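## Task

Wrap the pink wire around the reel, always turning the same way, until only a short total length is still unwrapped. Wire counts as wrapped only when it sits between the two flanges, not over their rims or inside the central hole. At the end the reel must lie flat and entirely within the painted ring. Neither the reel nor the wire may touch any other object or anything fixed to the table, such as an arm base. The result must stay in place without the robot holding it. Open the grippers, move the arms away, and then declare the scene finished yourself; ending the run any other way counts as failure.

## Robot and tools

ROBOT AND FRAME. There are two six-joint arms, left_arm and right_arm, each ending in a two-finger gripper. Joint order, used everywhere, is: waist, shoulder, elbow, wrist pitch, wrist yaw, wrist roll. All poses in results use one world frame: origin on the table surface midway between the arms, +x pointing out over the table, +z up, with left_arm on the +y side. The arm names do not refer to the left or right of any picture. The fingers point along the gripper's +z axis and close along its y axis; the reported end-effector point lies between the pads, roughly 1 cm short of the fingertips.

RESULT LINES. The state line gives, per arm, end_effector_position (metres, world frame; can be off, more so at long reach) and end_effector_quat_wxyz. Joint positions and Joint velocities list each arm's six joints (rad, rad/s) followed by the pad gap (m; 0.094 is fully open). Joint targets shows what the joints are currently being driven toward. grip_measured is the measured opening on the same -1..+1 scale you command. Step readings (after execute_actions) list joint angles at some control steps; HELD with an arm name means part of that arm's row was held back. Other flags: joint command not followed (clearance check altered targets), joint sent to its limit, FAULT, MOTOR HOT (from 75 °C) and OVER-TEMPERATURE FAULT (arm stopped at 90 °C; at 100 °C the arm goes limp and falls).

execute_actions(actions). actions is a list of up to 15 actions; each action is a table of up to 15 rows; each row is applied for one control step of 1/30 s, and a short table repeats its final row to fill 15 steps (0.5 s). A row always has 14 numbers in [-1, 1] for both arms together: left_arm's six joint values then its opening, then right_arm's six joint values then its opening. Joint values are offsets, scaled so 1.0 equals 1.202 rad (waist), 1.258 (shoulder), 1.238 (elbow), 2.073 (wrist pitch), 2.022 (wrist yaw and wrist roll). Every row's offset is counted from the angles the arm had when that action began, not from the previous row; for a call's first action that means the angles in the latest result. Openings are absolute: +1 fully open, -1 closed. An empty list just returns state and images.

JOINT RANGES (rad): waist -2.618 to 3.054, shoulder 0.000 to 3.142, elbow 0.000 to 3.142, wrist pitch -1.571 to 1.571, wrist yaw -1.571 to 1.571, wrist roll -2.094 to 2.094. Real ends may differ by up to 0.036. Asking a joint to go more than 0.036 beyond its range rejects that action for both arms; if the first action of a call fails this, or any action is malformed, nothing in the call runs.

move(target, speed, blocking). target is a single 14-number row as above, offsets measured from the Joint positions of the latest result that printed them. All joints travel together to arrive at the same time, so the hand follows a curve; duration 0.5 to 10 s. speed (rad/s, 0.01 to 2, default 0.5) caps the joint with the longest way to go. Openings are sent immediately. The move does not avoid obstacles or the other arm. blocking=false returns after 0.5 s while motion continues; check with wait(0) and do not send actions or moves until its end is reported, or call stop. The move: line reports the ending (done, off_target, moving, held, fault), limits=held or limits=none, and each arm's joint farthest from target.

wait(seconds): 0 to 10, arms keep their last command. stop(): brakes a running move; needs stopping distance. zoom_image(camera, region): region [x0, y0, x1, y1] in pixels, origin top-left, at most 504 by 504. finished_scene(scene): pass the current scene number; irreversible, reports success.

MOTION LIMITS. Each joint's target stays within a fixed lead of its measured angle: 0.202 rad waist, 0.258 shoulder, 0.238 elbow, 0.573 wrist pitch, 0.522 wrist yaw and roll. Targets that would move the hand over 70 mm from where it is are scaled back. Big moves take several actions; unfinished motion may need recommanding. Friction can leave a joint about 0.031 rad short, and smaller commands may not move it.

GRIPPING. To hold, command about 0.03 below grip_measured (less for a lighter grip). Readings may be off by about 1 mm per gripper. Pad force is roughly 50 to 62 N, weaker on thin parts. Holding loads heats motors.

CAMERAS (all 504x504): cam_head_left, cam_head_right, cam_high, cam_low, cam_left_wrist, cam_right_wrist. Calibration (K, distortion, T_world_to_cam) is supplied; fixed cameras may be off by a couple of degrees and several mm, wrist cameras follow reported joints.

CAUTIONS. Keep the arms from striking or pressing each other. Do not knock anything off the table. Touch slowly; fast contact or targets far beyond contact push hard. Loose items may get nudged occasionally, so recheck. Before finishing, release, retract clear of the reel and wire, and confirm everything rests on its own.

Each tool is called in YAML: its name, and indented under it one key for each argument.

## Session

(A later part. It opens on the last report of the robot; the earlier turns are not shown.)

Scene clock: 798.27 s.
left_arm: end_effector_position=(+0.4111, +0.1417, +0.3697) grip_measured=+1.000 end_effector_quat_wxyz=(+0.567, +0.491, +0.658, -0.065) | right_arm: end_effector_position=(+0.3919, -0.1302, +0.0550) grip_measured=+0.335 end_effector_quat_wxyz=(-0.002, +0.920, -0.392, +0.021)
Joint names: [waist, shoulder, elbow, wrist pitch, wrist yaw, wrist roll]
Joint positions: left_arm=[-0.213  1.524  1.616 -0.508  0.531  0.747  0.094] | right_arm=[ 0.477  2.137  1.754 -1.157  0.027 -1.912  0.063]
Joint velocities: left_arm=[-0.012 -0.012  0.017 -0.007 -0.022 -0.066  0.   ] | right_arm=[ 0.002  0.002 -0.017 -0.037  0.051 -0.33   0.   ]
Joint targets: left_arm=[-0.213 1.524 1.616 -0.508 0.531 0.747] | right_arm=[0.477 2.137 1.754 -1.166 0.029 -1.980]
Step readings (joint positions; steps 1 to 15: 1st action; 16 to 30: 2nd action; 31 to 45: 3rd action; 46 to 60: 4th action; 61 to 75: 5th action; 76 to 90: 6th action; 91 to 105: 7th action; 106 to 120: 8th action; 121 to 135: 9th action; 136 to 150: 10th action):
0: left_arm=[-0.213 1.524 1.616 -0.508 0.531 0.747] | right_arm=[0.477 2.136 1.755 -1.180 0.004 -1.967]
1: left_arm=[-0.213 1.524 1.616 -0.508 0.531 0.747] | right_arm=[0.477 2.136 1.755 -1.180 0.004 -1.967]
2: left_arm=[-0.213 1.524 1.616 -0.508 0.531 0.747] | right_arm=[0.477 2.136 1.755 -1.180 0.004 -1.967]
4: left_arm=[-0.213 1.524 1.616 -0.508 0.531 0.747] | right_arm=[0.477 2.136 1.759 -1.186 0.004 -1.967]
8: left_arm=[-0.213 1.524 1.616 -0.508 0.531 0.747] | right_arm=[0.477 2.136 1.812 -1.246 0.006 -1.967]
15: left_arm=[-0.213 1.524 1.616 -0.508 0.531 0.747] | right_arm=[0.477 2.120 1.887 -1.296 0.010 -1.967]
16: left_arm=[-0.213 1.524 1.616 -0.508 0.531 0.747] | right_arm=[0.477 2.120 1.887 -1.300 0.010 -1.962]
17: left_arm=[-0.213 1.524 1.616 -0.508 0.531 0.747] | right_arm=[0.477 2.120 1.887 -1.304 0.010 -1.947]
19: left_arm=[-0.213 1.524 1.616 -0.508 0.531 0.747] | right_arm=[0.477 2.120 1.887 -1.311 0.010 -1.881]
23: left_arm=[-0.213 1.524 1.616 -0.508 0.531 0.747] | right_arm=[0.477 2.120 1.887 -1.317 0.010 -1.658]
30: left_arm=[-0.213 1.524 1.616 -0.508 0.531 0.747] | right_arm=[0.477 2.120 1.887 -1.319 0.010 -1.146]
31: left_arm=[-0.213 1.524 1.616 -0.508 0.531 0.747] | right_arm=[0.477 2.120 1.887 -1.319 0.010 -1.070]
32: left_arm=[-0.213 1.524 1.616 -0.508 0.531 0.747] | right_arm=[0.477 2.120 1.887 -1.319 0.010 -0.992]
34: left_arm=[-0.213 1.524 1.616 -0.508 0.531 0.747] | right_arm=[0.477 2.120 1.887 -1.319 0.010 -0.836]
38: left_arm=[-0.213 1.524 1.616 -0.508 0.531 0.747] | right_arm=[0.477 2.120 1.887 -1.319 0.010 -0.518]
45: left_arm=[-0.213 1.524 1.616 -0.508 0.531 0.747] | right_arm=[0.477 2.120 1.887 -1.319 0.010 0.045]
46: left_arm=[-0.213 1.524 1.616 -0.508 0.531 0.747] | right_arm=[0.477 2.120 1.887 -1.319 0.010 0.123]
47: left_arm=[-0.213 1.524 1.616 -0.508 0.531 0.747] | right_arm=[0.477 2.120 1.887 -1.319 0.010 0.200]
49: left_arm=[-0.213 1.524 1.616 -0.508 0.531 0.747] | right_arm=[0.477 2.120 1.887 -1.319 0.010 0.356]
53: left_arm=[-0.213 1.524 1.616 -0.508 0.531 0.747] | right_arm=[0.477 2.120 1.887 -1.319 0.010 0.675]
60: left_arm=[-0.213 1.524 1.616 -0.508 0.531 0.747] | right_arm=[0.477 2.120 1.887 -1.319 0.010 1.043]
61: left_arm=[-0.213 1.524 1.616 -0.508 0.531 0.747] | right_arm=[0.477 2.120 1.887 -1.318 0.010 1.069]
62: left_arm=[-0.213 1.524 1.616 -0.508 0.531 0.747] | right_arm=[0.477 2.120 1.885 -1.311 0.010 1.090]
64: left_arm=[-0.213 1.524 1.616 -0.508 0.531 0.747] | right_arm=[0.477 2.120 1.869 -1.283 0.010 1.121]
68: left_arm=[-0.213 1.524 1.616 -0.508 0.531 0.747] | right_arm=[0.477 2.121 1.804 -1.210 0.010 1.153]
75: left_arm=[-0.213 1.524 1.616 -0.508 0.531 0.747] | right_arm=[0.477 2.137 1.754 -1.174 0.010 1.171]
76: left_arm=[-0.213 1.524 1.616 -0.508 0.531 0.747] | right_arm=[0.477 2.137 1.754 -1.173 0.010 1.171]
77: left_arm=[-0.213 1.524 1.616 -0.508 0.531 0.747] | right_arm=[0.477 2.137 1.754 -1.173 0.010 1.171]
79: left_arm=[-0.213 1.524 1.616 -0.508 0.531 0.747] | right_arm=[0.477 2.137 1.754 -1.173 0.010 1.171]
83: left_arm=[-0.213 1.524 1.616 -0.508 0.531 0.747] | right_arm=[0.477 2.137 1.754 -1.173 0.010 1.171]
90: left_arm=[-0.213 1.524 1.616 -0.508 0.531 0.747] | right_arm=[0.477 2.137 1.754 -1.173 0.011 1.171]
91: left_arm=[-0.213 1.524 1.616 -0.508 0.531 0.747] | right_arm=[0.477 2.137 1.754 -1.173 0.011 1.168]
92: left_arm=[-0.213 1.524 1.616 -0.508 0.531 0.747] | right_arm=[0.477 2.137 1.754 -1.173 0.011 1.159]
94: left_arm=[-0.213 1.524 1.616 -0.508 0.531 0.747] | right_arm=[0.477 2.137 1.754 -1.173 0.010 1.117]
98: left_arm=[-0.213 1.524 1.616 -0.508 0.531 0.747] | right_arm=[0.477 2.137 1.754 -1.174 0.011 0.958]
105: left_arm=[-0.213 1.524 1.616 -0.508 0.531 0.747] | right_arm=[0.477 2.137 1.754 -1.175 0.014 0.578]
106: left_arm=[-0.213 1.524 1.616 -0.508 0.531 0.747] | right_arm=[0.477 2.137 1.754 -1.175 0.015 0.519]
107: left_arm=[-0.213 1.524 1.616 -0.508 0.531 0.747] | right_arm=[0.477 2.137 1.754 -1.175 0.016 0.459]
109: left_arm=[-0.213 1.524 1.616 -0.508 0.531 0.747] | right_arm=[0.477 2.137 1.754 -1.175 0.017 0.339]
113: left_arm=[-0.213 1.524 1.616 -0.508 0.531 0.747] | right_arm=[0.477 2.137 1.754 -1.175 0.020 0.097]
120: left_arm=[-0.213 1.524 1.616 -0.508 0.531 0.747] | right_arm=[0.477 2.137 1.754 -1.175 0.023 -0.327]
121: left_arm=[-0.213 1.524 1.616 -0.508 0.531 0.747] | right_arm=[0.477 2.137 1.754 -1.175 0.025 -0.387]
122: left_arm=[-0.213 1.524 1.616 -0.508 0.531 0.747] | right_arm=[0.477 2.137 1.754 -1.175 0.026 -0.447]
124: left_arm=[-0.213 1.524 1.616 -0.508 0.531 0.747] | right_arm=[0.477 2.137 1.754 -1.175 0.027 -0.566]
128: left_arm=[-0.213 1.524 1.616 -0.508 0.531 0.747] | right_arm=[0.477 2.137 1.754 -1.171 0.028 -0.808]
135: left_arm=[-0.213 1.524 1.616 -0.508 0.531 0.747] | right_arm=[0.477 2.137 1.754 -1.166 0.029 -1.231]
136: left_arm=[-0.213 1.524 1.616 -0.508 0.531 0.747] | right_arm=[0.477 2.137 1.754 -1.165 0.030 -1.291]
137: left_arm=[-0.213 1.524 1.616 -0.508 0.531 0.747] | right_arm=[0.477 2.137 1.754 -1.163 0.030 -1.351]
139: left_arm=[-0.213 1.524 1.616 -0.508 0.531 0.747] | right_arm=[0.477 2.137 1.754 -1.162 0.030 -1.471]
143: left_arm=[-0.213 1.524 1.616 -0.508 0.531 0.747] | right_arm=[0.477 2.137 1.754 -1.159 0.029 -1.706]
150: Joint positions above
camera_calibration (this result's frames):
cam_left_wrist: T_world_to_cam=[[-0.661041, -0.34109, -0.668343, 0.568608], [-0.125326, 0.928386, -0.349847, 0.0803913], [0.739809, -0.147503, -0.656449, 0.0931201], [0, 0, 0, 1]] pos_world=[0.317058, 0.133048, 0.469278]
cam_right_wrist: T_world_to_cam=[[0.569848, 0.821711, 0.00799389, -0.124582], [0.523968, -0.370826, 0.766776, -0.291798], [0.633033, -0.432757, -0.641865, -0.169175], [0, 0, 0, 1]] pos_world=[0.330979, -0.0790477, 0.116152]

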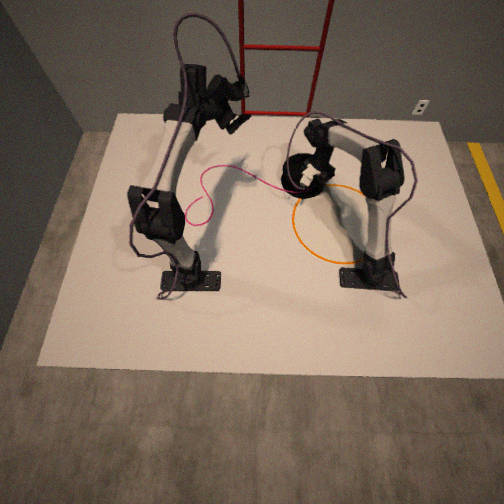

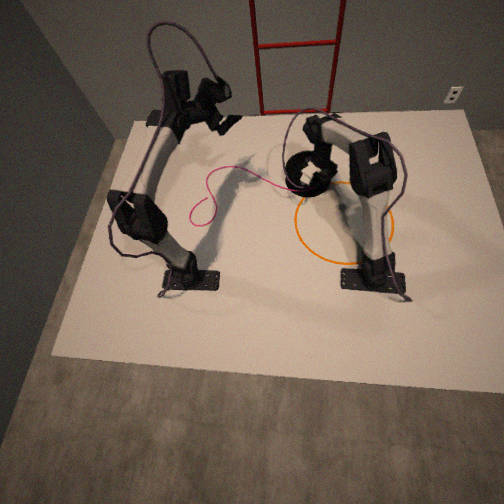

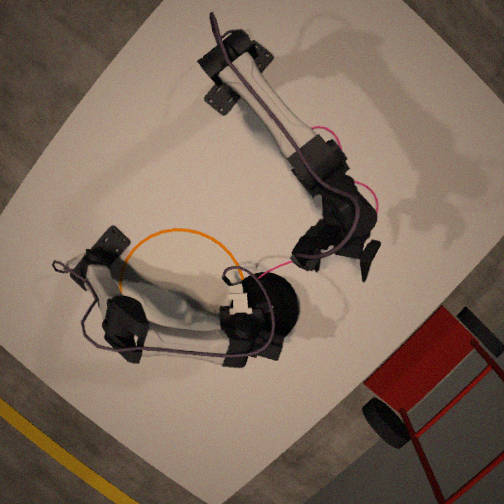

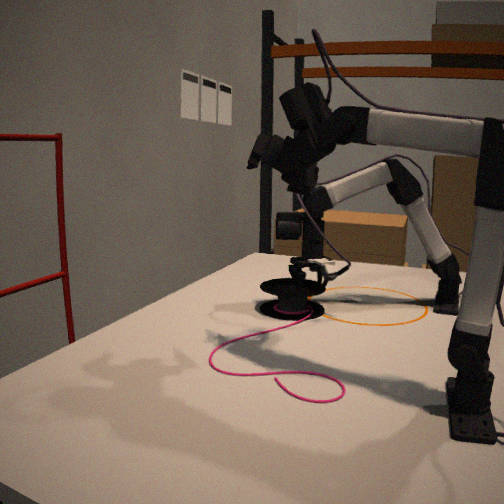

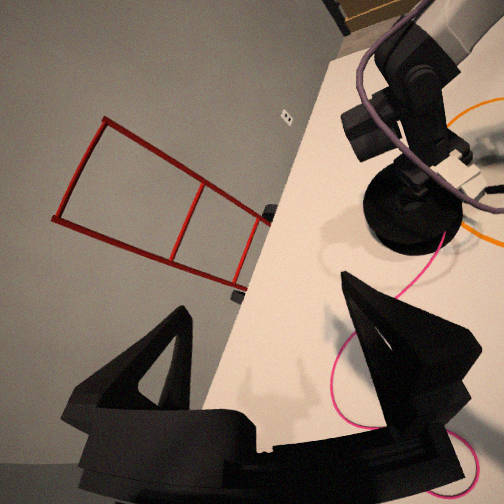

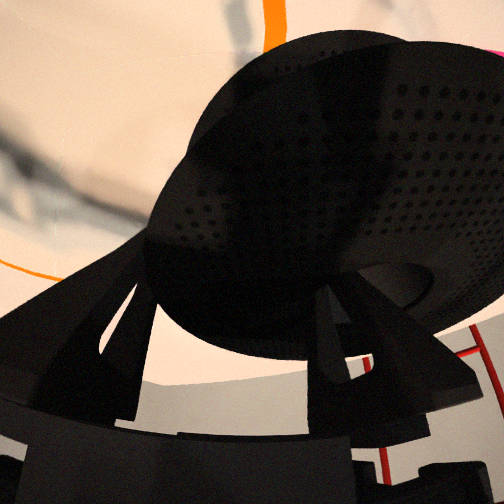

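execute_actions:
  actions:
    - [[0,0,0,0,0,0,1, 0,0,0,0,0,-0.027,0.5],[0,0,0,0,0,0,1, 0,0,0,0,0,-0.027,0.7],[0,0,0,0,0,0,1, 0,-0.003,0.015,-0.013,0,-0.027,0.85],[0,0,0,0,0,0,1, 0,-0.005,0.03,-0.026,0,-0.027,0.85],[0,0,0,0,0,0,1, 0,-0.008,0.044,-0.039,0,-0.027,0.85],[0,0,0,0,0,0,1, 0,-0.011,0.059,-0.053,0,-0.027,0.85],[0,0,0,0,0,0,1, 0,-0.013,0.074,-0.066,-0.01,-0.027,0.85],[0,0,0,0,0,0,1, 0,-0.016,0.089,-0.079,-0.01,-0.027,0.85],[0,0,0,0,0,0,1, 0,-0.018,0.103,-0.079,-0.01,-0.027,0.85],[0,0,0,0,0,0,1, 0,-0.021,0.118,-0.079,-0.01,-0.027,0.85]]
    - [[0,0,0,0,0,0,1, 0,0,0,-0.018,0,0.02,0.85],[0,0,0,0,0,0,1, 0,0,0,-0.018,0,0.05,0.85],[0,0,0,0,0,0,1, 0,0,0,-0.018,0,0.09,0.85],[0,0,0,0,0,0,1, 0,0,0,-0.018,0,0.13,0.85],[0,0,0,0,0,0,1, 0,0,0,-0.018,0,0.17,0.85],[0,0,0,0,0,0,1, 0,0,0,-0.018,0,0.21,0.85],[0,0,0,0,0,0,1, 0,0,0,-0.018,0,0.25,0.85],[0,0,0,0,0,0,1, 0,0,0,-0.018,0,0.29,0.85],[0,0,0,0,0,0,1, 0,0,0,-0.018,0,0.33,0.85],[0,0,0,0,0,0,1, 0,0,0,-0.018,0,0.37,0.85],[0,0,0,0,0,0,1, 0,0,0,-0.018,0,0.41,0.85],[0,0,0,0,0,0,1, 0,0,0,-0.018,0,0.45,0.85],[0,0,0,0,0,0,1, 0,0,0,-0.018,0,0.49,0.85],[0,0,0,0,0,0,1, 0,0,0,-0.018,0,0.53,0.85],[0,0,0,0,0,0,1, 0,0,0,-0.018,0,0.57,0.85]]
    - [[0,0,0,0,0,0,1, 0,0,0,0,0,0.20,0.85],[0,0,0,0,0,0,1, 0,0,0,0,0,0.24,0.85],[0,0,0,0,0,0,1, 0,0,0,0,0,0.28,0.85],[0,0,0,0,0,0,1, 0,0,0,0,0,0.32,0.85],[0,0,0,0,0,0,1, 0,0,0,0,0,0.36,0.85],[0,0,0,0,0,0,1, 0,0,0,0,0,0.40,0.85],[0,0,0,0,0,0,1, 0,0,0,0,0,0.44,0.85],[0,0,0,0,0,0,1, 0,0,0,0,0,0.48,0.85],[0,0,0,0,0,0,1, 0,0,0,0,0,0.52,0.85],[0,0,0,0,0,0,1, 0,0,0,0,0,0.56,0.85],[0,0,0,0,0,0,1, 0,0,0,0,0,0.60,0.85],[0,0,0,0,0,0,1, 0,0,0,0,0,0.64,0.85],[0,0,0,0,0,0,1, 0,0,0,0,0,0.68,0.85],[0,0,0,0,0,0,1, 0,0,0,0,0,0.72,0.85],[0,0,0,0,0,0,1, 0,0,0,0,0,0.76,0.85]]
    - [[0,0,0,0,0,0,1, 0,0,0,0,0,0.20,0.85],[0,0,0,0,0,0,1, 0,0,0,0,0,0.24,0.85],[0,0,0,0,0,0,1, 0,0,0,0,0,0.28,0.85],[0,0,0,0,0,0,1, 0,0,0,0,0,0.32,0.85],[0,0,0,0,0,0,1, 0,0,0,0,0,0.36,0.85],[0,0,0,0,0,0,1, 0,0,0,0,0,0.40,0.85],[0,0,0,0,0,0,1, 0,0,0,0,0,0.44,0.85],[0,0,0,0,0,0,1, 0,0,0,0,0,0.48,0.85],[0,0,0,0,0,0,1, 0,0,0,0,0,0.51,0.85],[0,0,0,0,0,0,1, 0,0,0,0,0,0.535,0.85],[0,0,0,0,0,0,1, 0,0,0,0,0,0.55,0.85]]
    - [[0,0,0,0,0,0,1, 0,0.003,-0.013,0.014,0,0.069,0.85],[0,0,0,0,0,0,1, 0,0.006,-0.026,0.028,0,0.069,0.85],[0,0,0,0,0,0,1, 0,0.009,-0.039,0.042,0,0.069,0.85],[0,0,0,0,0,0,1, 0,0.012,-0.052,0.056,0,0.069,0.85],[0,0,0,0,0,0,1, 0,0.015,-0.065,0.07,0,0.069,0.85],[0,0,0,0,0,0,1, 0,0.018,-0.079,0.084,0,0.069,0.85],[0,0,0,0,0,0,1, 0,0.02,-0.092,0.084,0,0.069,0.85],[0,0,0,0,0,0,1, 0,0.02,-0.105,0.084,0,0.069,0.85],[0,0,0,0,0,0,1, 0,0.02,-0.118,0.084,0,0.069,0.8],[0,0,0,0,0,0,1, 0,0.02,-0.118,0.084,0,0.069,0.7],[0,0,0,0,0,0,1, 0,0.02,-0.118,0.084,0,0.069,0.6],[0,0,0,0,0,0,1, 0,0.02,-0.118,0.084,0,0.069,0.52],[0,0,0,0,0,0,1, 0,0.02,-0.118,0.084,0,0.069,0.46],[0,0,0,0,0,0,1, 0,0.02,-0.118,0.084,0,0.069,0.41],[0,0,0,0,0,0,1, 0,0.02,-0.118,0.084,0,0.069,0.37]]
    - [[0,0,0,0,0,0,1, 0,0,0,0,0,0,0.345],[0,0,0,0,0,0,1, 0,0,0,0,0,0,0.325],[0,0,0,0,0,0,1, 0,0,0,0,0,-0.01,0.31],[0,0,0,0,0,0,1, 0,0,0,0,0,-0.03,0.3],[0,0,0,0,0,0,1, 0,0,0,0,0,-0.06,0.3],[0,0,0,0,0,0,1, 0,0,0,0,0,-0.10,0.3],[0,0,0,0,0,0,1, 0,0,0,0,0,-0.14,0.3],[0,0,0,0,0,0,1, 0,0,0,0,0,-0.18,0.3],[0,0,0,0,0,0,1, 0,0,0,0,0,-0.22,0.3],[0,0,0,0,0,0,1, 0,0,0,0,0,-0.26,0.3],[0,0,0,0,0,0,1, 0,0,0,0,0,-0.30,0.3],[0,0,0,0,0,0,1, 0,0,0,0,0,-0.34,0.3],[0,0,0,0,0,0,1, 0,0,0,0,0,-0.38,0.3],[0,0,0,0,0,0,1, 0,0,0,0,0,-0.42,0.3],[0,0,0,0,0,0,1, 0,0,0,0,0,-0.46,0.3]]
    - [[0,0,0,0,0,0,1, 0,0,0,0,0,-0.20,0.3],[0,0,0,0,0,0,1, 0,0,0,0,0,-0.24,0.3],[0,0,0,0,0,0,1, 0,0,0,0,0,-0.28,0.3],[0,0,0,0,0,0,1, 0,0,0,0,0,-0.32,0.3],[0,0,0,0,0,0,1, 0,0,0,0,0,-0.36,0.3],[0,0,0,0,0,0,1, 0,0,0,0,0,-0.40,0.3],[0,0,0,0,0,0,1, 0,0,0,0,0,-0.44,0.3],[0,0,0,0,0,0,1, 0,0,0,0,0,-0.48,0.3],[0,0,0,0,0,0,1, 0,0,0,0,0,-0.52,0.3],[0,0,0,0,0,0,1, 0,0,0,0,0,-0.56,0.3],[0,0,0,0,0,0,1, 0,0,0,0,0,-0.60,0.3],[0,0,0,0,0,0,1, 0,0,0,0,0,-0.64,0.3],[0,0,0,0,0,0,1, 0,0,0,0,0,-0.68,0.3],[0,0,0,0,0,0,1, 0,0,0,0,0,-0.72,0.3],[0,0,0,0,0,0,1, 0,0,0,0,0,-0.76,0.3]]
    - [[0,0,0,0,0,0,1, 0,0,0,0,0,-0.20,0.3],[0,0,0,0,0,0,1, 0,0,0,0,0,-0.24,0.3],[0,0,0,0,0,0,1, 0,0,0,0,0,-0.28,0.3],[0,0,0,0,0,0,1, 0,0,0,0,0,-0.32,0.3],[0,0,0,0,0,0,1, 0,0,0,0,0,-0.36,0.3],[0,0,0,0,0,0,1, 0,0,0,0,0,-0.40,0.3],[0,0,0,0,0,0,1, 0,0,0,0,0,-0.44,0.3],[0,0,0,0,0,0,1, 0,0,0,0,0,-0.48,0.3],[0,0,0,0,0,0,1, 0,0,0,0,0,-0.52,0.3],[0,0,0,0,0,0,1, 0,0,0,0,0,-0.56,0.3],[0,0,0,0,0,0,1, 0,0,0,0,0,-0.60,0.3],[0,0,0,0,0,0,1, 0,0,0,0,0,-0.63,0.3],[0,0,0,0,0,0,1, 0,0,0,0,0,-0.655,0.3],[0,0,0,0,0,0,1, 0,0,0,0,0,-0.67,0.3]]

zoom_image:
  camera: "cam_low"
  region: [270, 250, 390, 340]

Scene clock: 872.47 s.
left_arm: end_effector_position=(+0.4111, +0.1417, +0.3697) grip_measured=+1.000 end_effector_quat_wxyz=(+0.567, +0.491, +0.658, -0.065) | right_arm: end_effector_position=(+0.3874, -0.1284, +0.0548) grip_measured=+0.335 end_effector_quat_wxyz=(-0.005, +0.884, -0.467, +0.008)
Joint names: [waist, shoulder, elbow, wrist pitch, wrist yaw, wrist roll]
Joint positions: left_arm=[-0.213  1.524  1.616 -0.508  0.531  0.747  0.094] | right_arm=[ 0.477  2.137  1.754 -1.171  0.007 -1.744  0.063]
Joint velocities: left_arm=[-0.027 -0.012  0.017 -0.037  0.066 -0.037  0.   ] | right_arm=[ 0.007  0.012 -0.002 -0.007  0.007 -1.414  0.   ]
Joint targets: left_arm=[-0.213 1.524 1.616 -0.508 0.531 0.747] | right_arm=[0.477 2.137 1.754 -1.159 0.007 -1.969]
Step readings (joint positions; steps 1 to 15: 1st action; 16 to 30: 2nd action; 31 to 45: 3rd action; 46 to 60: 4th action; 61 to 75: 5th action; 76 to 90: 6th action; 91 to 105: 7th action; 106 to 120: 8th action):
0: left_arm=[-0.213 1.524 1.616 -0.508 0.531 0.747] | right_arm=[0.477 2.137 1.754 -1.157 0.027 -1.965]
1: left_arm=[-0.213 1.524 1.616 -0.508 0.531 0.747] | right_arm=[0.477 2.137 1.754 -1.157 0.027 -1.965]
2: left_arm=[-0.213 1.524 1.616 -0.508 0.531 0.747] | right_arm=[0.477 2.137 1.754 -1.157 0.027 -1.965]
4: left_arm=[-0.213 1.524 1.616 -0.508 0.531 0.747] | right_arm=[0.477 2.137 1.757 -1.165 0.027 -1.965]
8: left_arm=[-0.213 1.524 1.616 -0.508 0.531 0.747] | right_arm=[0.477 2.137 1.812 -1.229 0.024 -1.965]
15: left_arm=[-0.213 1.524 1.616 -0.508 0.531 0.747] | right_arm=[0.477 2.121 1.886 -1.286 0.019 -1.965]
16: left_arm=[-0.213 1.524 1.616 -0.508 0.531 0.747] | right_arm=[0.477 2.121 1.886 -1.290 0.019 -1.960]
17: left_arm=[-0.213 1.524 1.616 -0.508 0.531 0.747] | right_arm=[0.477 2.121 1.886 -1.294 0.019 -1.944]
19: left_arm=[-0.213 1.524 1.616 -0.508 0.531 0.747] | right_arm=[0.477 2.121 1.886 -1.301 0.019 -1.879]
23: left_arm=[-0.213 1.524 1.616 -0.508 0.531 0.747] | right_arm=[0.477 2.121 1.886 -1.307 0.019 -1.655]
30: left_arm=[-0.213 1.524 1.616 -0.508 0.531 0.747] | right_arm=[0.477 2.121 1.886 -1.308 0.019 -1.143]
31: left_arm=[-0.213 1.524 1.616 -0.508 0.531 0.747] | right_arm=[0.477 2.121 1.886 -1.308 0.019 -1.067]
32: left_arm=[-0.213 1.524 1.616 -0.508 0.531 0.747] | right_arm=[0.477 2.121 1.886 -1.308 0.019 -0.989]
34: left_arm=[-0.213 1.524 1.616 -0.508 0.531 0.747] | right_arm=[0.477 2.121 1.886 -1.308 0.019 -0.833]
38: left_arm=[-0.213 1.524 1.616 -0.508 0.531 0.747] | right_arm=[0.477 2.121 1.886 -1.308 0.019 -0.515]
45: left_arm=[-0.213 1.524 1.616 -0.508 0.531 0.747] | right_arm=[0.477 2.121 1.886 -1.308 0.019 0.049]
46: left_arm=[-0.213 1.524 1.616 -0.508 0.531 0.747] | right_arm=[0.477 2.121 1.886 -1.308 0.019 0.126]
47: left_arm=[-0.213 1.524 1.616 -0.508 0.531 0.747] | right_arm=[0.477 2.121 1.886 -1.308 0.019 0.203]
49: left_arm=[-0.213 1.524 1.616 -0.508 0.531 0.747] | right_arm=[0.477 2.121 1.886 -1.308 0.019 0.359]
53: left_arm=[-0.213 1.524 1.616 -0.508 0.531 0.747] | right_arm=[0.477 2.121 1.886 -1.308 0.019 0.677]
60: left_arm=[-0.213 1.524 1.616 -0.508 0.531 0.747] | right_arm=[0.477 2.121 1.886 -1.308 0.019 1.046]
61: left_arm=[-0.213 1.524 1.616 -0.508 0.531 0.747] | right_arm=[0.477 2.121 1.886 -1.307 0.019 1.072]
62: left_arm=[-0.213 1.524 1.616 -0.508 0.531 0.747] | right_arm=[0.477 2.121 1.884 -1.301 0.019 1.093]
64: left_arm=[-0.213 1.524 1.616 -0.508 0.531 0.747] | right_arm=[0.477 2.121 1.868 -1.272 0.019 1.124]
68: left_arm=[-0.213 1.524 1.616 -0.508 0.531 0.747] | right_arm=[0.477 2.122 1.803 -1.199 0.019 1.156]
75: left_arm=[-0.213 1.524 1.616 -0.508 0.531 0.747] | right_arm=[0.477 2.137 1.754 -1.160 0.019 1.175]
76: left_arm=[-0.213 1.524 1.616 -0.508 0.531 0.747] | right_arm=[0.477 2.137 1.754 -1.159 0.018 1.175]
77: left_arm=[-0.213 1.524 1.616 -0.508 0.531 0.747] | right_arm=[0.477 2.137 1.754 -1.159 0.018 1.175]
79: left_arm=[-0.213 1.524 1.616 -0.508 0.531 0.747] | right_arm=[0.477 2.137 1.754 -1.159 0.018 1.166]
83: left_arm=[-0.213 1.524 1.616 -0.508 0.531 0.747] | right_arm=[0.477 2.137 1.754 -1.158 0.018 1.032]
90: left_arm=[-0.213 1.524 1.616 -0.508 0.531 0.747] | right_arm=[0.477 2.137 1.754 -1.157 0.015 0.570]
91: left_arm=[-0.213 1.524 1.616 -0.508 0.531 0.747] | right_arm=[0.477 2.137 1.754 -1.157 0.015 0.494]
92: left_arm=[-0.213 1.524 1.616 -0.508 0.531 0.747] | right_arm=[0.477 2.137 1.754 -1.157 0.014 0.418]
94: left_arm=[-0.213 1.524 1.616 -0.508 0.531 0.747] | right_arm=[0.477 2.137 1.754 -1.157 0.013 0.263]
98: left_arm=[-0.213 1.524 1.616 -0.508 0.531 0.747] | right_arm=[0.477 2.137 1.754 -1.157 0.011 -0.054]
105: left_arm=[-0.213 1.524 1.616 -0.508 0.531 0.747] | right_arm=[0.477 2.137 1.754 -1.159 0.007 -0.614]
106: left_arm=[-0.213 1.524 1.616 -0.508 0.531 0.747] | right_arm=[0.477 2.137 1.754 -1.160 0.006 -0.690]
107: left_arm=[-0.213 1.524 1.616 -0.508 0.531 0.747] | right_arm=[0.477 2.137 1.754 -1.161 0.006 -0.766]
109: left_arm=[-0.213 1.524 1.616 -0.508 0.531 0.747] | right_arm=[0.477 2.137 1.754 -1.163 0.005 -0.921]
113: left_arm=[-0.213 1.524 1.616 -0.508 0.531 0.747] | right_arm=[0.477 2.137 1.754 -1.166 0.005 -1.236]
120: Joint positions above
camera_calibration (this result's frames):
cam_left_wrist: T_world_to_cam=[[-0.661041, -0.34109, -0.668343, 0.568608], [-0.125326, 0.928386, -0.349847, 0.0803913], [0.739809, -0.147503, -0.656449, 0.0931201], [0, 0, 0, 1]] pos_world=[0.317058, 0.133048, 0.469278]
cam_right_wrist: T_world_to_cam=[[0.698598, 0.715459, 0.00895905, -0.187038], [0.468975, -0.467308, 0.749457, -0.278805], [0.540392, -0.519367, -0.661992, -0.139777], [0, 0, 0, 1]] pos_world=[0.336951, -0.0690647, 0.118097]

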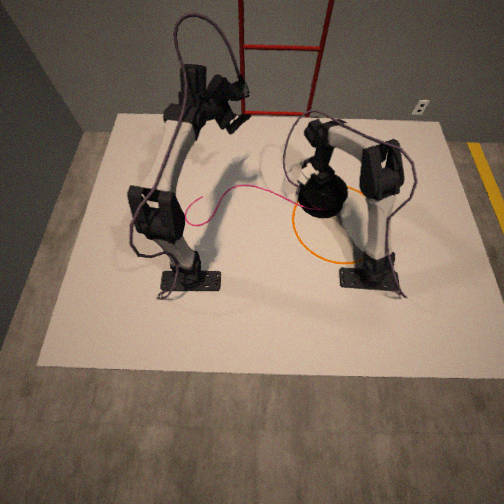

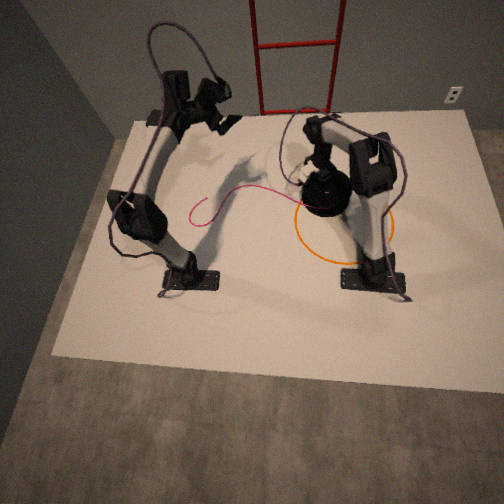

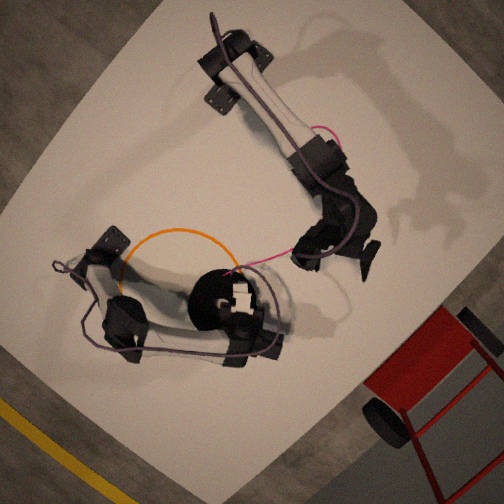

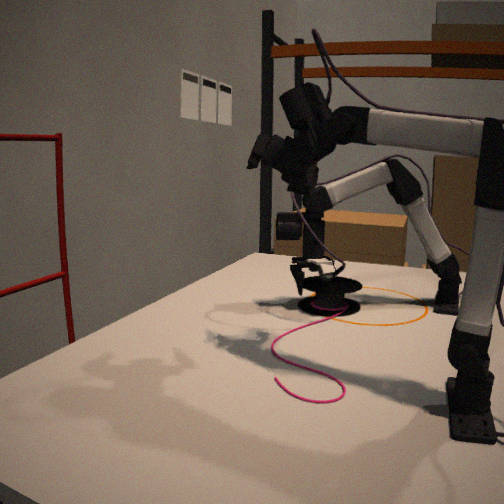

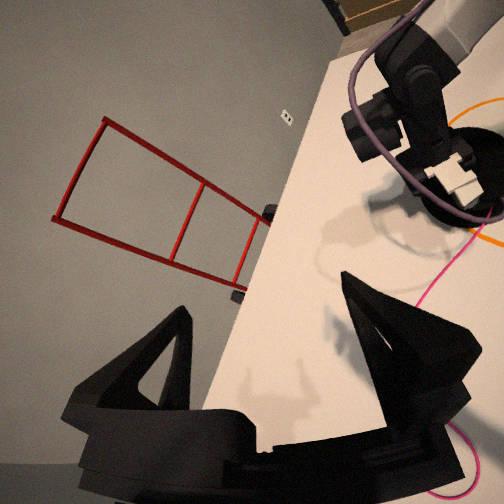

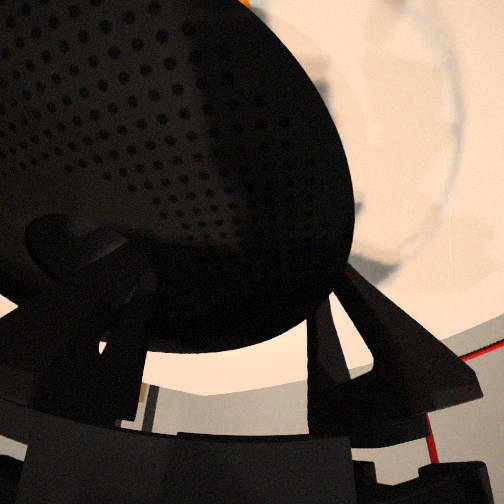

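Region (270, 250, 390, 340) of cam_low's 504x504 image, scaled by 4.200, with more detail than that image has; it fills the top 378 rows of this view, and the rest is white.

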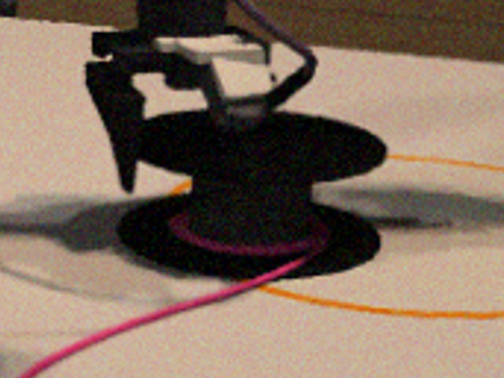

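execute_actions:
  actions:
    - [[0,0,0,0,0,0,1, 0,0,0,0,0,-0.104,0.5],[0,0,0,0,0,0,1, 0,0,0,0,0,-0.104,0.7],[0,0,0,0,0,0,1, 0,-0.003,0.015,-0.012,0,-0.104,0.85],[0,0,0,0,0,0,1, 0,-0.005,0.03,-0.024,0,-0.104,0.85],[0,0,0,0,0,0,1, 0,-0.008,0.044,-0.036,0,-0.104,0.85],[0,0,0,0,0,0,1, 0,-0.011,0.059,-0.048,0,-0.104,0.85],[0,0,0,0,0,0,1, 0,-0.013,0.074,-0.06,0.01,-0.104,0.85],[0,0,0,0,0,0,1, 0,-0.016,0.089,-0.072,0.01,-0.104,0.85],[0,0,0,0,0,0,1, 0,-0.018,0.103,-0.072,0.01,-0.104,0.85],[0,0,0,0,0,0,1, 0,-0.021,0.118,-0.072,0.01,-0.104,0.85]]
    - [[0,0,0,0,0,0,1, -0.006,-0.022,-0.02,0.004,0,0.02,0.85],[0,0,0,0,0,0,1, -0.011,-0.037,-0.042,0.008,0,0.05,0.85],[0,0,0,0,0,0,1, -0.016,-0.052,-0.063,0.012,0,0.09,0.85],[0,0,0,0,0,0,1, -0.021,-0.066,-0.085,0.016,0,0.13,0.85],[0,0,0,0,0,0,1, -0.027,-0.081,-0.106,0.02,0,0.17,0.85],[0,0,0,0,0,0,1, -0.032,-0.095,-0.128,0.024,0,0.21,0.85],[0,0,0,0,0,0,1, -0.037,-0.11,-0.149,0.028,0,0.25,0.85],[0,0,0,0,0,0,1, -0.042,-0.124,-0.171,0.032,0,0.29,0.85],[0,0,0,0,0,0,1, -0.048,-0.139,-0.192,0.036,0,0.33,0.85],[0,0,0,0,0,0,1, -0.053,-0.154,-0.214,0.04,0,0.37,0.85],[0,0,0,0,0,0,1, -0.058,-0.168,-0.235,0.044,0,0.41,0.85],[0,0,0,0,0,0,1, -0.058,-0.168,-0.235,0.044,0,0.45,0.85],[0,0,0,0,0,0,1, -0.058,-0.168,-0.235,0.044,0,0.49,0.85],[0,0,0,0,0,0,1, -0.058,-0.168,-0.235,0.044,0,0.53,0.85],[0,0,0,0,0,0,1, -0.058,-0.168,-0.235,0.044,0,0.57,0.85]]
    - [[0,0,0,0,0,0,1, -0.006,-0.022,-0.02,0.008,0,0.20,0.85],[0,0,0,0,0,0,1, -0.011,-0.037,-0.042,0.012,0,0.24,0.85],[0,0,0,0,0,0,1, -0.016,-0.052,-0.063,0.016,0,0.28,0.85],[0,0,0,0,0,0,1, -0.021,-0.066,-0.085,0.02,0,0.32,0.85],[0,0,0,0,0,0,1, -0.027,-0.081,-0.106,0.024,0,0.36,0.85],[0,0,0,0,0,0,1, -0.032,-0.095,-0.128,0.028,0,0.40,0.85],[0,0,0,0,0,0,1, -0.037,-0.11,-0.149,0.032,0,0.44,0.85],[0,0,0,0,0,0,1, -0.042,-0.124,-0.171,0.036,0,0.48,0.85],[0,0,0,0,0,0,1, -0.048,-0.139,-0.192,0.04,0,0.52,0.85],[0,0,0,0,0,0,1, -0.053,-0.154,-0.214,0.044,0,0.56,0.85],[0,0,0,0,0,0,1, -0.058,-0.168,-0.235,0.048,0,0.60,0.85],[0,0,0,0,0,0,1, -0.058,-0.168,-0.235,0.048,0,0.64,0.85],[0,0,0,0,0,0,1, -0.058,-0.168,-0.235,0.048,0,0.68,0.85],[0,0,0,0,0,0,1, -0.058,-0.168,-0.235,0.048,0,0.72,0.85],[0,0,0,0,0,0,1, -0.058,-0.168,-0.235,0.048,0,0.76,0.85]]
    - [[0,0,0,0,0,0,1, 0,0,0,0,0,0.20,0.85],[0,0,0,0,0,0,1, 0,0,0,0,0,0.24,0.85],[0,0,0,0,0,0,1, 0,0,0,0,0,0.28,0.85],[0,0,0,0,0,0,1, 0,0,0,0,0,0.32,0.85],[0,0,0,0,0,0,1, 0,0,0,0,0,0.36,0.85],[0,0,0,0,0,0,1, 0,0,0,0,0,0.40,0.85],[0,0,0,0,0,0,1, 0,0,0,0,0,0.44,0.85],[0,0,0,0,0,0,1, 0,0,0,0,0,0.47,0.85],[0,0,0,0,0,0,1, 0,0,0,0,0,0.495,0.85],[0,0,0,0,0,0,1, 0,0,0,0,0,0.51,0.85],[0,0,0,0,0,0,1, 0,0,0,0,0,0.519,0.85]]

Scene clock: 909.47 s.
left_arm: end_effector_position=(+0.4111, +0.1417, +0.3697) grip_measured=+1.000 end_effector_quat_wxyz=(+0.567, +0.491, +0.658, -0.065) | right_arm: end_effector_position=(+0.3101, -0.2091, +0.0916) grip_measured=+0.848 end_effector_quat_wxyz=(+0.010, +0.350, +0.937, -0.001)
Joint names: [waist, shoulder, elbow, wrist pitch, wrist yaw, wrist roll]
Joint positions: left_arm=[-0.213  1.524  1.616 -0.508  0.531  0.747  0.094] | right_arm=[ 0.348  1.73   1.343 -1.17   0.015  1.011  0.087]
Joint velocities: left_arm=[ 0.007 -0.007 -0.012 -0.007  0.037  0.007  0.   ] | right_arm=[ 0.007  0.002 -0.022  0.007  0.051  0.608  0.   ]
Joint targets: left_arm=[-0.213 1.524 1.616 -0.508 0.531 0.747] | right_arm=[0.348 1.730 1.343 -1.170 0.015 1.110]
Step readings (joint positions; steps 1 to 15: 1st action; 16 to 30: 2nd action; 31 to 45: 3rd action; 46 to 60: 4th action):
0: left_arm=[-0.213 1.524 1.616 -0.508 0.531 0.747] | right_arm=[0.477 2.137 1.754 -1.172 0.009 -1.952]
1: left_arm=[-0.213 1.524 1.616 -0.508 0.531 0.747] | right_arm=[0.477 2.137 1.754 -1.172 0.009 -1.952]
2: left_arm=[-0.213 1.524 1.616 -0.508 0.531 0.747] | right_arm=[0.477 2.137 1.754 -1.172 0.009 -1.952]
4: left_arm=[-0.213 1.524 1.616 -0.508 0.531 0.747] | right_arm=[0.477 2.137 1.757 -1.179 0.009 -1.952]
8: left_arm=[-0.213 1.524 1.616 -0.508 0.531 0.747] | right_arm=[0.477 2.137 1.811 -1.237 0.011 -1.952]
15: left_arm=[-0.213 1.524 1.616 -0.508 0.531 0.747] | right_arm=[0.477 2.121 1.886 -1.287 0.015 -1.952]
16: left_arm=[-0.213 1.524 1.616 -0.508 0.531 0.747] | right_arm=[0.477 2.118 1.885 -1.287 0.015 -1.947]
17: left_arm=[-0.213 1.524 1.616 -0.508 0.531 0.747] | right_arm=[0.477 2.113 1.877 -1.283 0.015 -1.932]
19: left_arm=[-0.213 1.524 1.616 -0.508 0.531 0.747] | right_arm=[0.474 2.088 1.838 -1.273 0.015 -1.866]
23: left_arm=[-0.213 1.524 1.616 -0.508 0.531 0.747] | right_arm=[0.450 2.014 1.734 -1.257 0.015 -1.643]
30: left_arm=[-0.213 1.524 1.616 -0.508 0.531 0.747] | right_arm=[0.412 1.924 1.616 -1.233 0.015 -1.131]
31: left_arm=[-0.213 1.524 1.616 -0.508 0.531 0.747] | right_arm=[0.412 1.923 1.615 -1.230 0.015 -1.055]
32: left_arm=[-0.213 1.524 1.616 -0.508 0.531 0.747] | right_arm=[0.412 1.918 1.607 -1.224 0.015 -0.977]
34: left_arm=[-0.213 1.524 1.616 -0.508 0.531 0.747] | right_arm=[0.408 1.892 1.569 -1.211 0.015 -0.821]
38: left_arm=[-0.213 1.524 1.616 -0.508 0.531 0.747] | right_arm=[0.382 1.816 1.465 -1.193 0.015 -0.503]
45: left_arm=[-0.213 1.524 1.616 -0.508 0.531 0.747] | right_arm=[0.348 1.730 1.343 -1.170 0.015 0.061]
46: left_arm=[-0.213 1.524 1.616 -0.508 0.531 0.747] | right_arm=[0.348 1.730 1.343 -1.170 0.015 0.138]
47: left_arm=[-0.213 1.524 1.616 -0.508 0.531 0.747] | right_arm=[0.348 1.730 1.343 -1.170 0.015 0.215]
49: left_arm=[-0.213 1.524 1.616 -0.508 0.531 0.747] | right_arm=[0.348 1.730 1.343 -1.170 0.015 0.372]
53: left_arm=[-0.213 1.524 1.616 -0.508 0.531 0.747] | right_arm=[0.348 1.730 1.343 -1.170 0.015 0.686]
60: Joint positions above
camera_calibration (this result's frames):
cam_left_wrist: T_world_to_cam=[[-0.661041, -0.34109, -0.668343, 0.568608], [-0.125326, 0.928386, -0.349847, 0.0803913], [0.739809, -0.147503, -0.656449, 0.0931201], [0, 0, 0, 1]] pos_world=[0.317058, 0.133048, 0.469278]
cam_right_wrist: T_world_to_cam=[[-0.493221, -0.869887, -0.00544231, -0.0362646], [-0.599444, 0.335334, 0.726786, 0.193413], [-0.630397, 0.361729, -0.686842, 0.434006], [0, 0, 0, 1]] pos_world=[0.37165, -0.253397, 0.157327]

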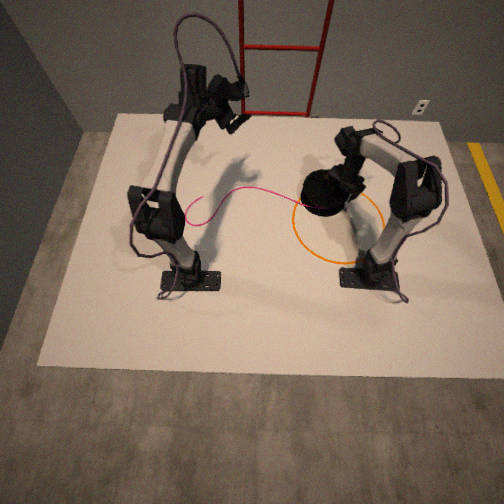

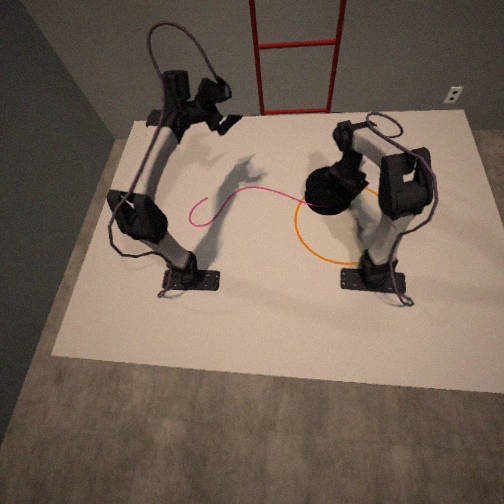

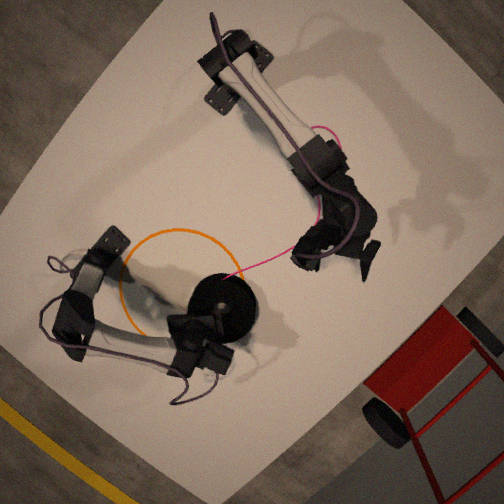

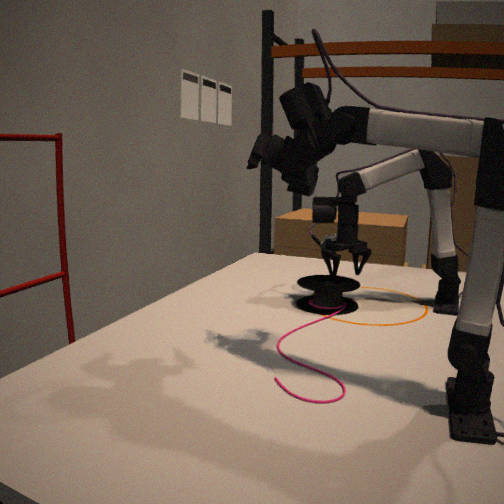

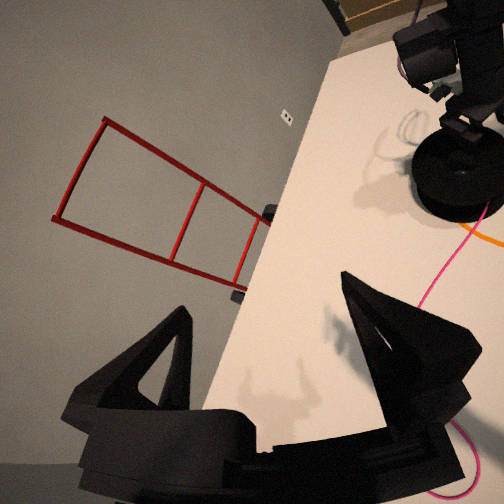

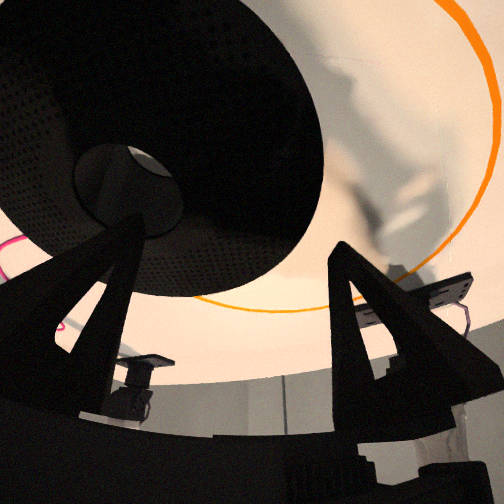

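execute_actions:
  actions:
    - [[0,0,0,0,0,0,1, 0,0.004,-0.011,0.015,0,0.014,0.85],[0,0,0,0,0,0,1, 0,0.008,-0.022,0.029,0,0.014,0.85],[0,0,0,0,0,0,1, 0,0.012,-0.033,0.044,0,0.014,0.85],[0,0,0,0,0,0,1, 0,0.016,-0.044,0.058,0,0.014,0.85],[0,0,0,0,0,0,1, 0,0.02,-0.055,0.073,0,0.014,0.85],[0,0,0,0,0,0,1, 0,0.024,-0.066,0.087,0,0.014,0.85],[0,0,0,0,0,0,1, 0,0.028,-0.077,0.087,0,0.014,0.85],[0,0,0,0,0,0,1, 0,0.031,-0.088,0.087,0,0.014,0.85],[0,0,0,0,0,0,1, 0,0.033,-0.099,0.087,0,0.014,0.8],[0,0,0,0,0,0,1, 0,0.033,-0.099,0.087,0,0.014,0.7],[0,0,0,0,0,0,1, 0,0.033,-0.099,0.087,0,0.014,0.6],[0,0,0,0,0,0,1, 0,0.033,-0.099,0.087,0,0.014,0.52],[0,0,0,0,0,0,1, 0,0.033,-0.099,0.087,0,0.014,0.46],[0,0,0,0,0,0,1, 0,0.033,-0.099,0.087,0,0.014,0.41],[0,0,0,0,0,0,1, 0,0.033,-0.099,0.087,0,0.014,0.37]]
    - [[0,0,0,0,0,0,1, 0,0,0,0,0,0,0.345],[0,0,0,0,0,0,1, 0,0,0,0,0,0,0.325],[0,0,0,0,0,0,1, 0,0,0,0,0,-0.01,0.31],[0,0,0,0,0,0,1, 0,0,0,0,0,-0.03,0.3],[0,0,0,0,0,0,1, 0,0,0,0,0,-0.06,0.3],[0,0,0,0,0,0,1, 0,0,0,0,0,-0.10,0.3],[0,0,0,0,0,0,1, 0,0,0,0,0,-0.14,0.3],[0,0,0,0,0,0,1, 0,0,0,0,0,-0.18,0.3],[0,0,0,0,0,0,1, 0,0,0,0,0,-0.22,0.3],[0,0,0,0,0,0,1, 0,0,0,0,0,-0.26,0.3],[0,0,0,0,0,0,1, 0,0,0,0,0,-0.30,0.3],[0,0,0,0,0,0,1, 0,0,0,0,0,-0.34,0.3],[0,0,0,0,0,0,1, 0,0,0,0,0,-0.38,0.3],[0,0,0,0,0,0,1, 0,0,0,0,0,-0.42,0.3],[0,0,0,0,0,0,1, 0,0,0,0,0,-0.46,0.3]]
    - [[0,0,0,0,0,0,1, 0,0,0,0,0,-0.20,0.3],[0,0,0,0,0,0,1, 0,0,0,0,0,-0.24,0.3],[0,0,0,0,0,0,1, 0,0,0,0,0,-0.28,0.3],[0,0,0,0,0,0,1, 0,0,0,0,0,-0.32,0.3],[0,0,0,0,0,0,1, 0,0,0,0,0,-0.36,0.3],[0,0,0,0,0,0,1, 0,0,0,0,0,-0.40,0.3],[0,0,0,0,0,0,1, 0,0,0,0,0,-0.44,0.3],[0,0,0,0,0,0,1, 0,0,0,0,0,-0.48,0.3],[0,0,0,0,0,0,1, 0,0,0,0,0,-0.52,0.3],[0,0,0,0,0,0,1, 0,0,0,0,0,-0.56,0.3],[0,0,0,0,0,0,1, 0,0,0,0,0,-0.60,0.3],[0,0,0,0,0,0,1, 0,0,0,0,0,-0.64,0.3],[0,0,0,0,0,0,1, 0,0,0,0,0,-0.68,0.3],[0,0,0,0,0,0,1, 0,0,0,0,0,-0.72,0.3],[0,0,0,0,0,0,1, 0,0,0,0,0,-0.76,0.3]]
    - [[0,0,0,0,0,0,1, 0,0,0,0,0,-0.20,0.3],[0,0,0,0,0,0,1, 0,0,0,0,0,-0.24,0.3],[0,0,0,0,0,0,1, 0,0,0,0,0,-0.28,0.3],[0,0,0,0,0,0,1, 0,0,0,0,0,-0.32,0.3],[0,0,0,0,0,0,1, 0,0,0,0,0,-0.36,0.3],[0,0,0,0,0,0,1, 0,0,0,0,0,-0.40,0.3],[0,0,0,0,0,0,1, 0,0,0,0,0,-0.44,0.3],[0,0,0,0,0,0,1, 0,0,0,0,0,-0.48,0.3],[0,0,0,0,0,0,1, 0,0,0,0,0,-0.52,0.3],[0,0,0,0,0,0,1, 0,0,0,0,0,-0.56,0.3],[0,0,0,0,0,0,1, 0,0,0,0,0,-0.59,0.3],[0,0,0,0,0,0,1, 0,0,0,0,0,-0.615,0.3],[0,0,0,0,0,0,1, 0,0,0,0,0,-0.63,0.3]]

zoom_image:
  camera: "cam_low"
  region: [300, 245, 420, 335]

Scene clock: 936.60 s.
left_arm: end_effector_position=(+0.4111, +0.1417, +0.3697) grip_measured=+1.000 end_effector_quat_wxyz=(+0.567, +0.491, +0.658, -0.065) | right_arm: end_effector_position=(+0.3113, -0.2084, +0.0553) grip_measured=+0.324 end_effector_quat_wxyz=(-0.002, +0.874, -0.485, +0.011)
Joint names: [waist, shoulder, elbow, wrist pitch, wrist yaw, wrist roll]
Joint positions: left_arm=[-0.213  1.524  1.616 -0.508  0.531  0.747  0.094] | right_arm=[ 0.348  1.761  1.233 -1.025  0.013 -1.832  0.062]
Joint velocities: left_arm=[ 0.007  0.007 -0.007 -0.037  0.007 -0.051  0.   ] | right_arm=[-0.002 -0.022  0.012  0.051 -0.051 -1.165  0.001]
Joint targets: left_arm=[-0.213 1.524 1.616 -0.508 0.531 0.747] | right_arm=[0.348 1.761 1.233 -1.020 0.012 -2.015]
Step readings (joint positions; steps 1 to 15: 1st action; 16 to 30: 2nd action; 31 to 45: 3rd action; 46 to 60: 4th action):
0: left_arm=[-0.213 1.524 1.616 -0.508 0.531 0.747] | right_arm=[0.348 1.730 1.343 -1.170 0.015 1.102]
1: left_arm=[-0.213 1.524 1.616 -0.508 0.531 0.747] | right_arm=[0.348 1.730 1.343 -1.168 0.015 1.094]
2: left_arm=[-0.213 1.524 1.616 -0.508 0.531 0.747] | right_arm=[0.348 1.730 1.342 -1.162 0.015 1.084]
4: left_arm=[-0.213 1.524 1.616 -0.508 0.531 0.747] | right_arm=[0.348 1.730 1.329 -1.132 0.015 1.071]
8: left_arm=[-0.213 1.524 1.616 -0.508 0.531 0.747] | right_arm=[0.348 1.738 1.279 -1.056 0.015 1.057]
15: left_arm=[-0.213 1.524 1.616 -0.508 0.531 0.747] | right_arm=[0.348 1.761 1.233 -1.020 0.015 1.050]
16: left_arm=[-0.213 1.524 1.616 -0.508 0.531 0.747] | right_arm=[0.348 1.761 1.233 -1.019 0.015 1.050]
17: left_arm=[-0.213 1.524 1.616 -0.508 0.531 0.747] | right_arm=[0.348 1.761 1.233 -1.019 0.015 1.050]
19: left_arm=[-0.213 1.524 1.616 -0.508 0.531 0.747] | right_arm=[0.348 1.761 1.233 -1.019 0.015 1.040]
23: left_arm=[-0.213 1.524 1.616 -0.508 0.531 0.747] | right_arm=[0.348 1.761 1.233 -1.019 0.015 0.907]
30: left_arm=[-0.213 1.524 1.616 -0.508 0.531 0.747] | right_arm=[0.348 1.761 1.233 -1.019 0.014 0.444]
31: left_arm=[-0.213 1.524 1.616 -0.508 0.531 0.747] | right_arm=[0.348 1.761 1.233 -1.019 0.014 0.369]
32: left_arm=[-0.213 1.524 1.616 -0.508 0.531 0.747] | right_arm=[0.348 1.761 1.233 -1.019 0.014 0.292]
34: left_arm=[-0.213 1.524 1.616 -0.508 0.531 0.747] | right_arm=[0.348 1.761 1.233 -1.019 0.014 0.137]
38: left_arm=[-0.213 1.524 1.616 -0.508 0.531 0.747] | right_arm=[0.348 1.761 1.233 -1.019 0.013 -0.179]
45: left_arm=[-0.213 1.524 1.616 -0.508 0.531 0.747] | right_arm=[0.348 1.761 1.233 -1.020 0.012 -0.741]
46: left_arm=[-0.213 1.524 1.616 -0.508 0.531 0.747] | right_arm=[0.348 1.761 1.233 -1.020 0.012 -0.817]
47: left_arm=[-0.213 1.524 1.616 -0.508 0.531 0.747] | right_arm=[0.348 1.761 1.233 -1.021 0.011 -0.893]
49: left_arm=[-0.213 1.524 1.616 -0.508 0.531 0.747] | right_arm=[0.348 1.761 1.233 -1.022 0.011 -1.047]
53: left_arm=[-0.213 1.524 1.616 -0.508 0.531 0.747] | right_arm=[0.348 1.761 1.233 -1.023 0.011 -1.363]
60: Joint positions above
camera_calibration (this result's frames):
cam_left_wrist: T_world_to_cam=[[-0.661041, -0.34109, -0.668343, 0.568608], [-0.125326, 0.928386, -0.349847, 0.0803913], [0.739809, -0.147503, -0.656449, 0.0931201], [0, 0, 0, 1]] pos_world=[0.317058, 0.133048, 0.469278]
cam_right_wrist: T_world_to_cam=[[0.727018, 0.686596, 0.0055574, -0.0913455], [0.448156, -0.480641, 0.753751, -0.277464], [0.520193, -0.5455, -0.657137, -0.139337], [0, 0, 0, 1]] pos_world=[0.263239, -0.146651, 0.118083]

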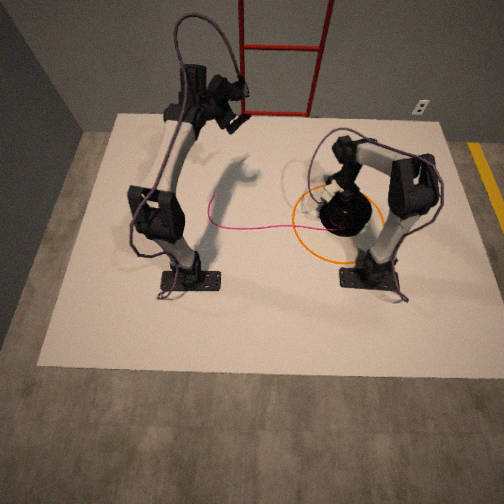

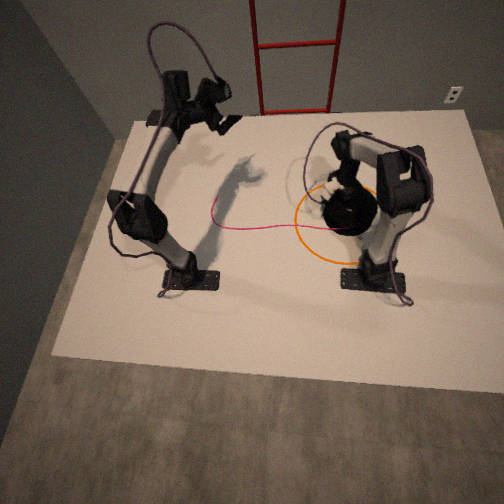

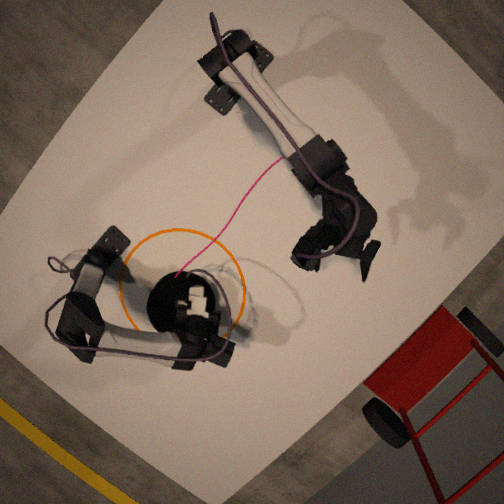

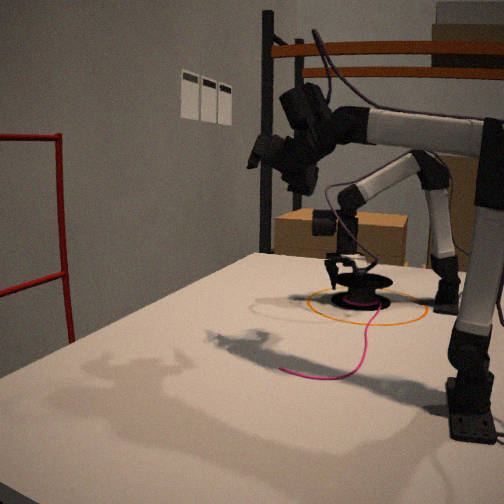

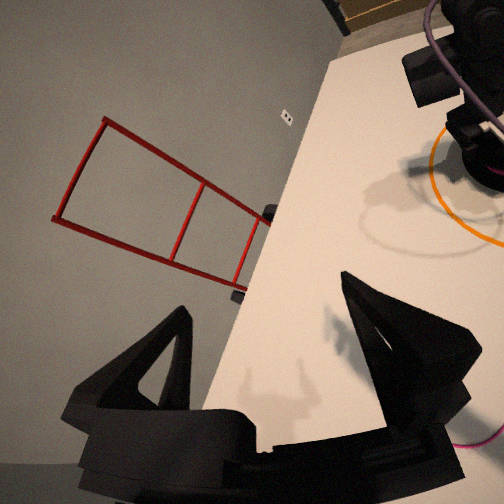

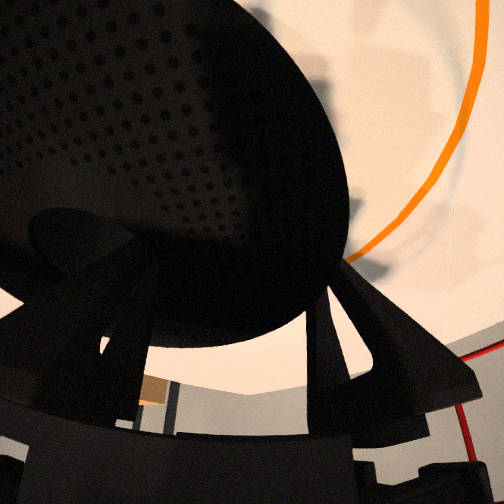

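Region (300, 245, 420, 335) of cam_low's 504x504 image, scaled by 4.200, with more detail than that image has; it fills the top 378 rows of this view, and the rest is white.

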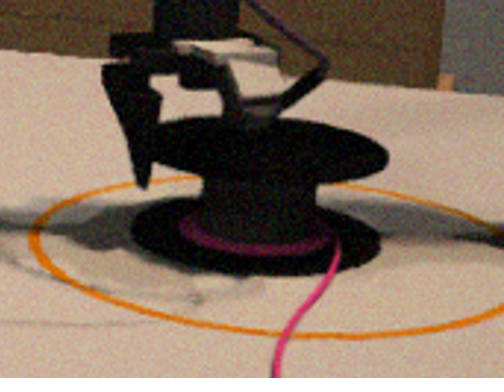

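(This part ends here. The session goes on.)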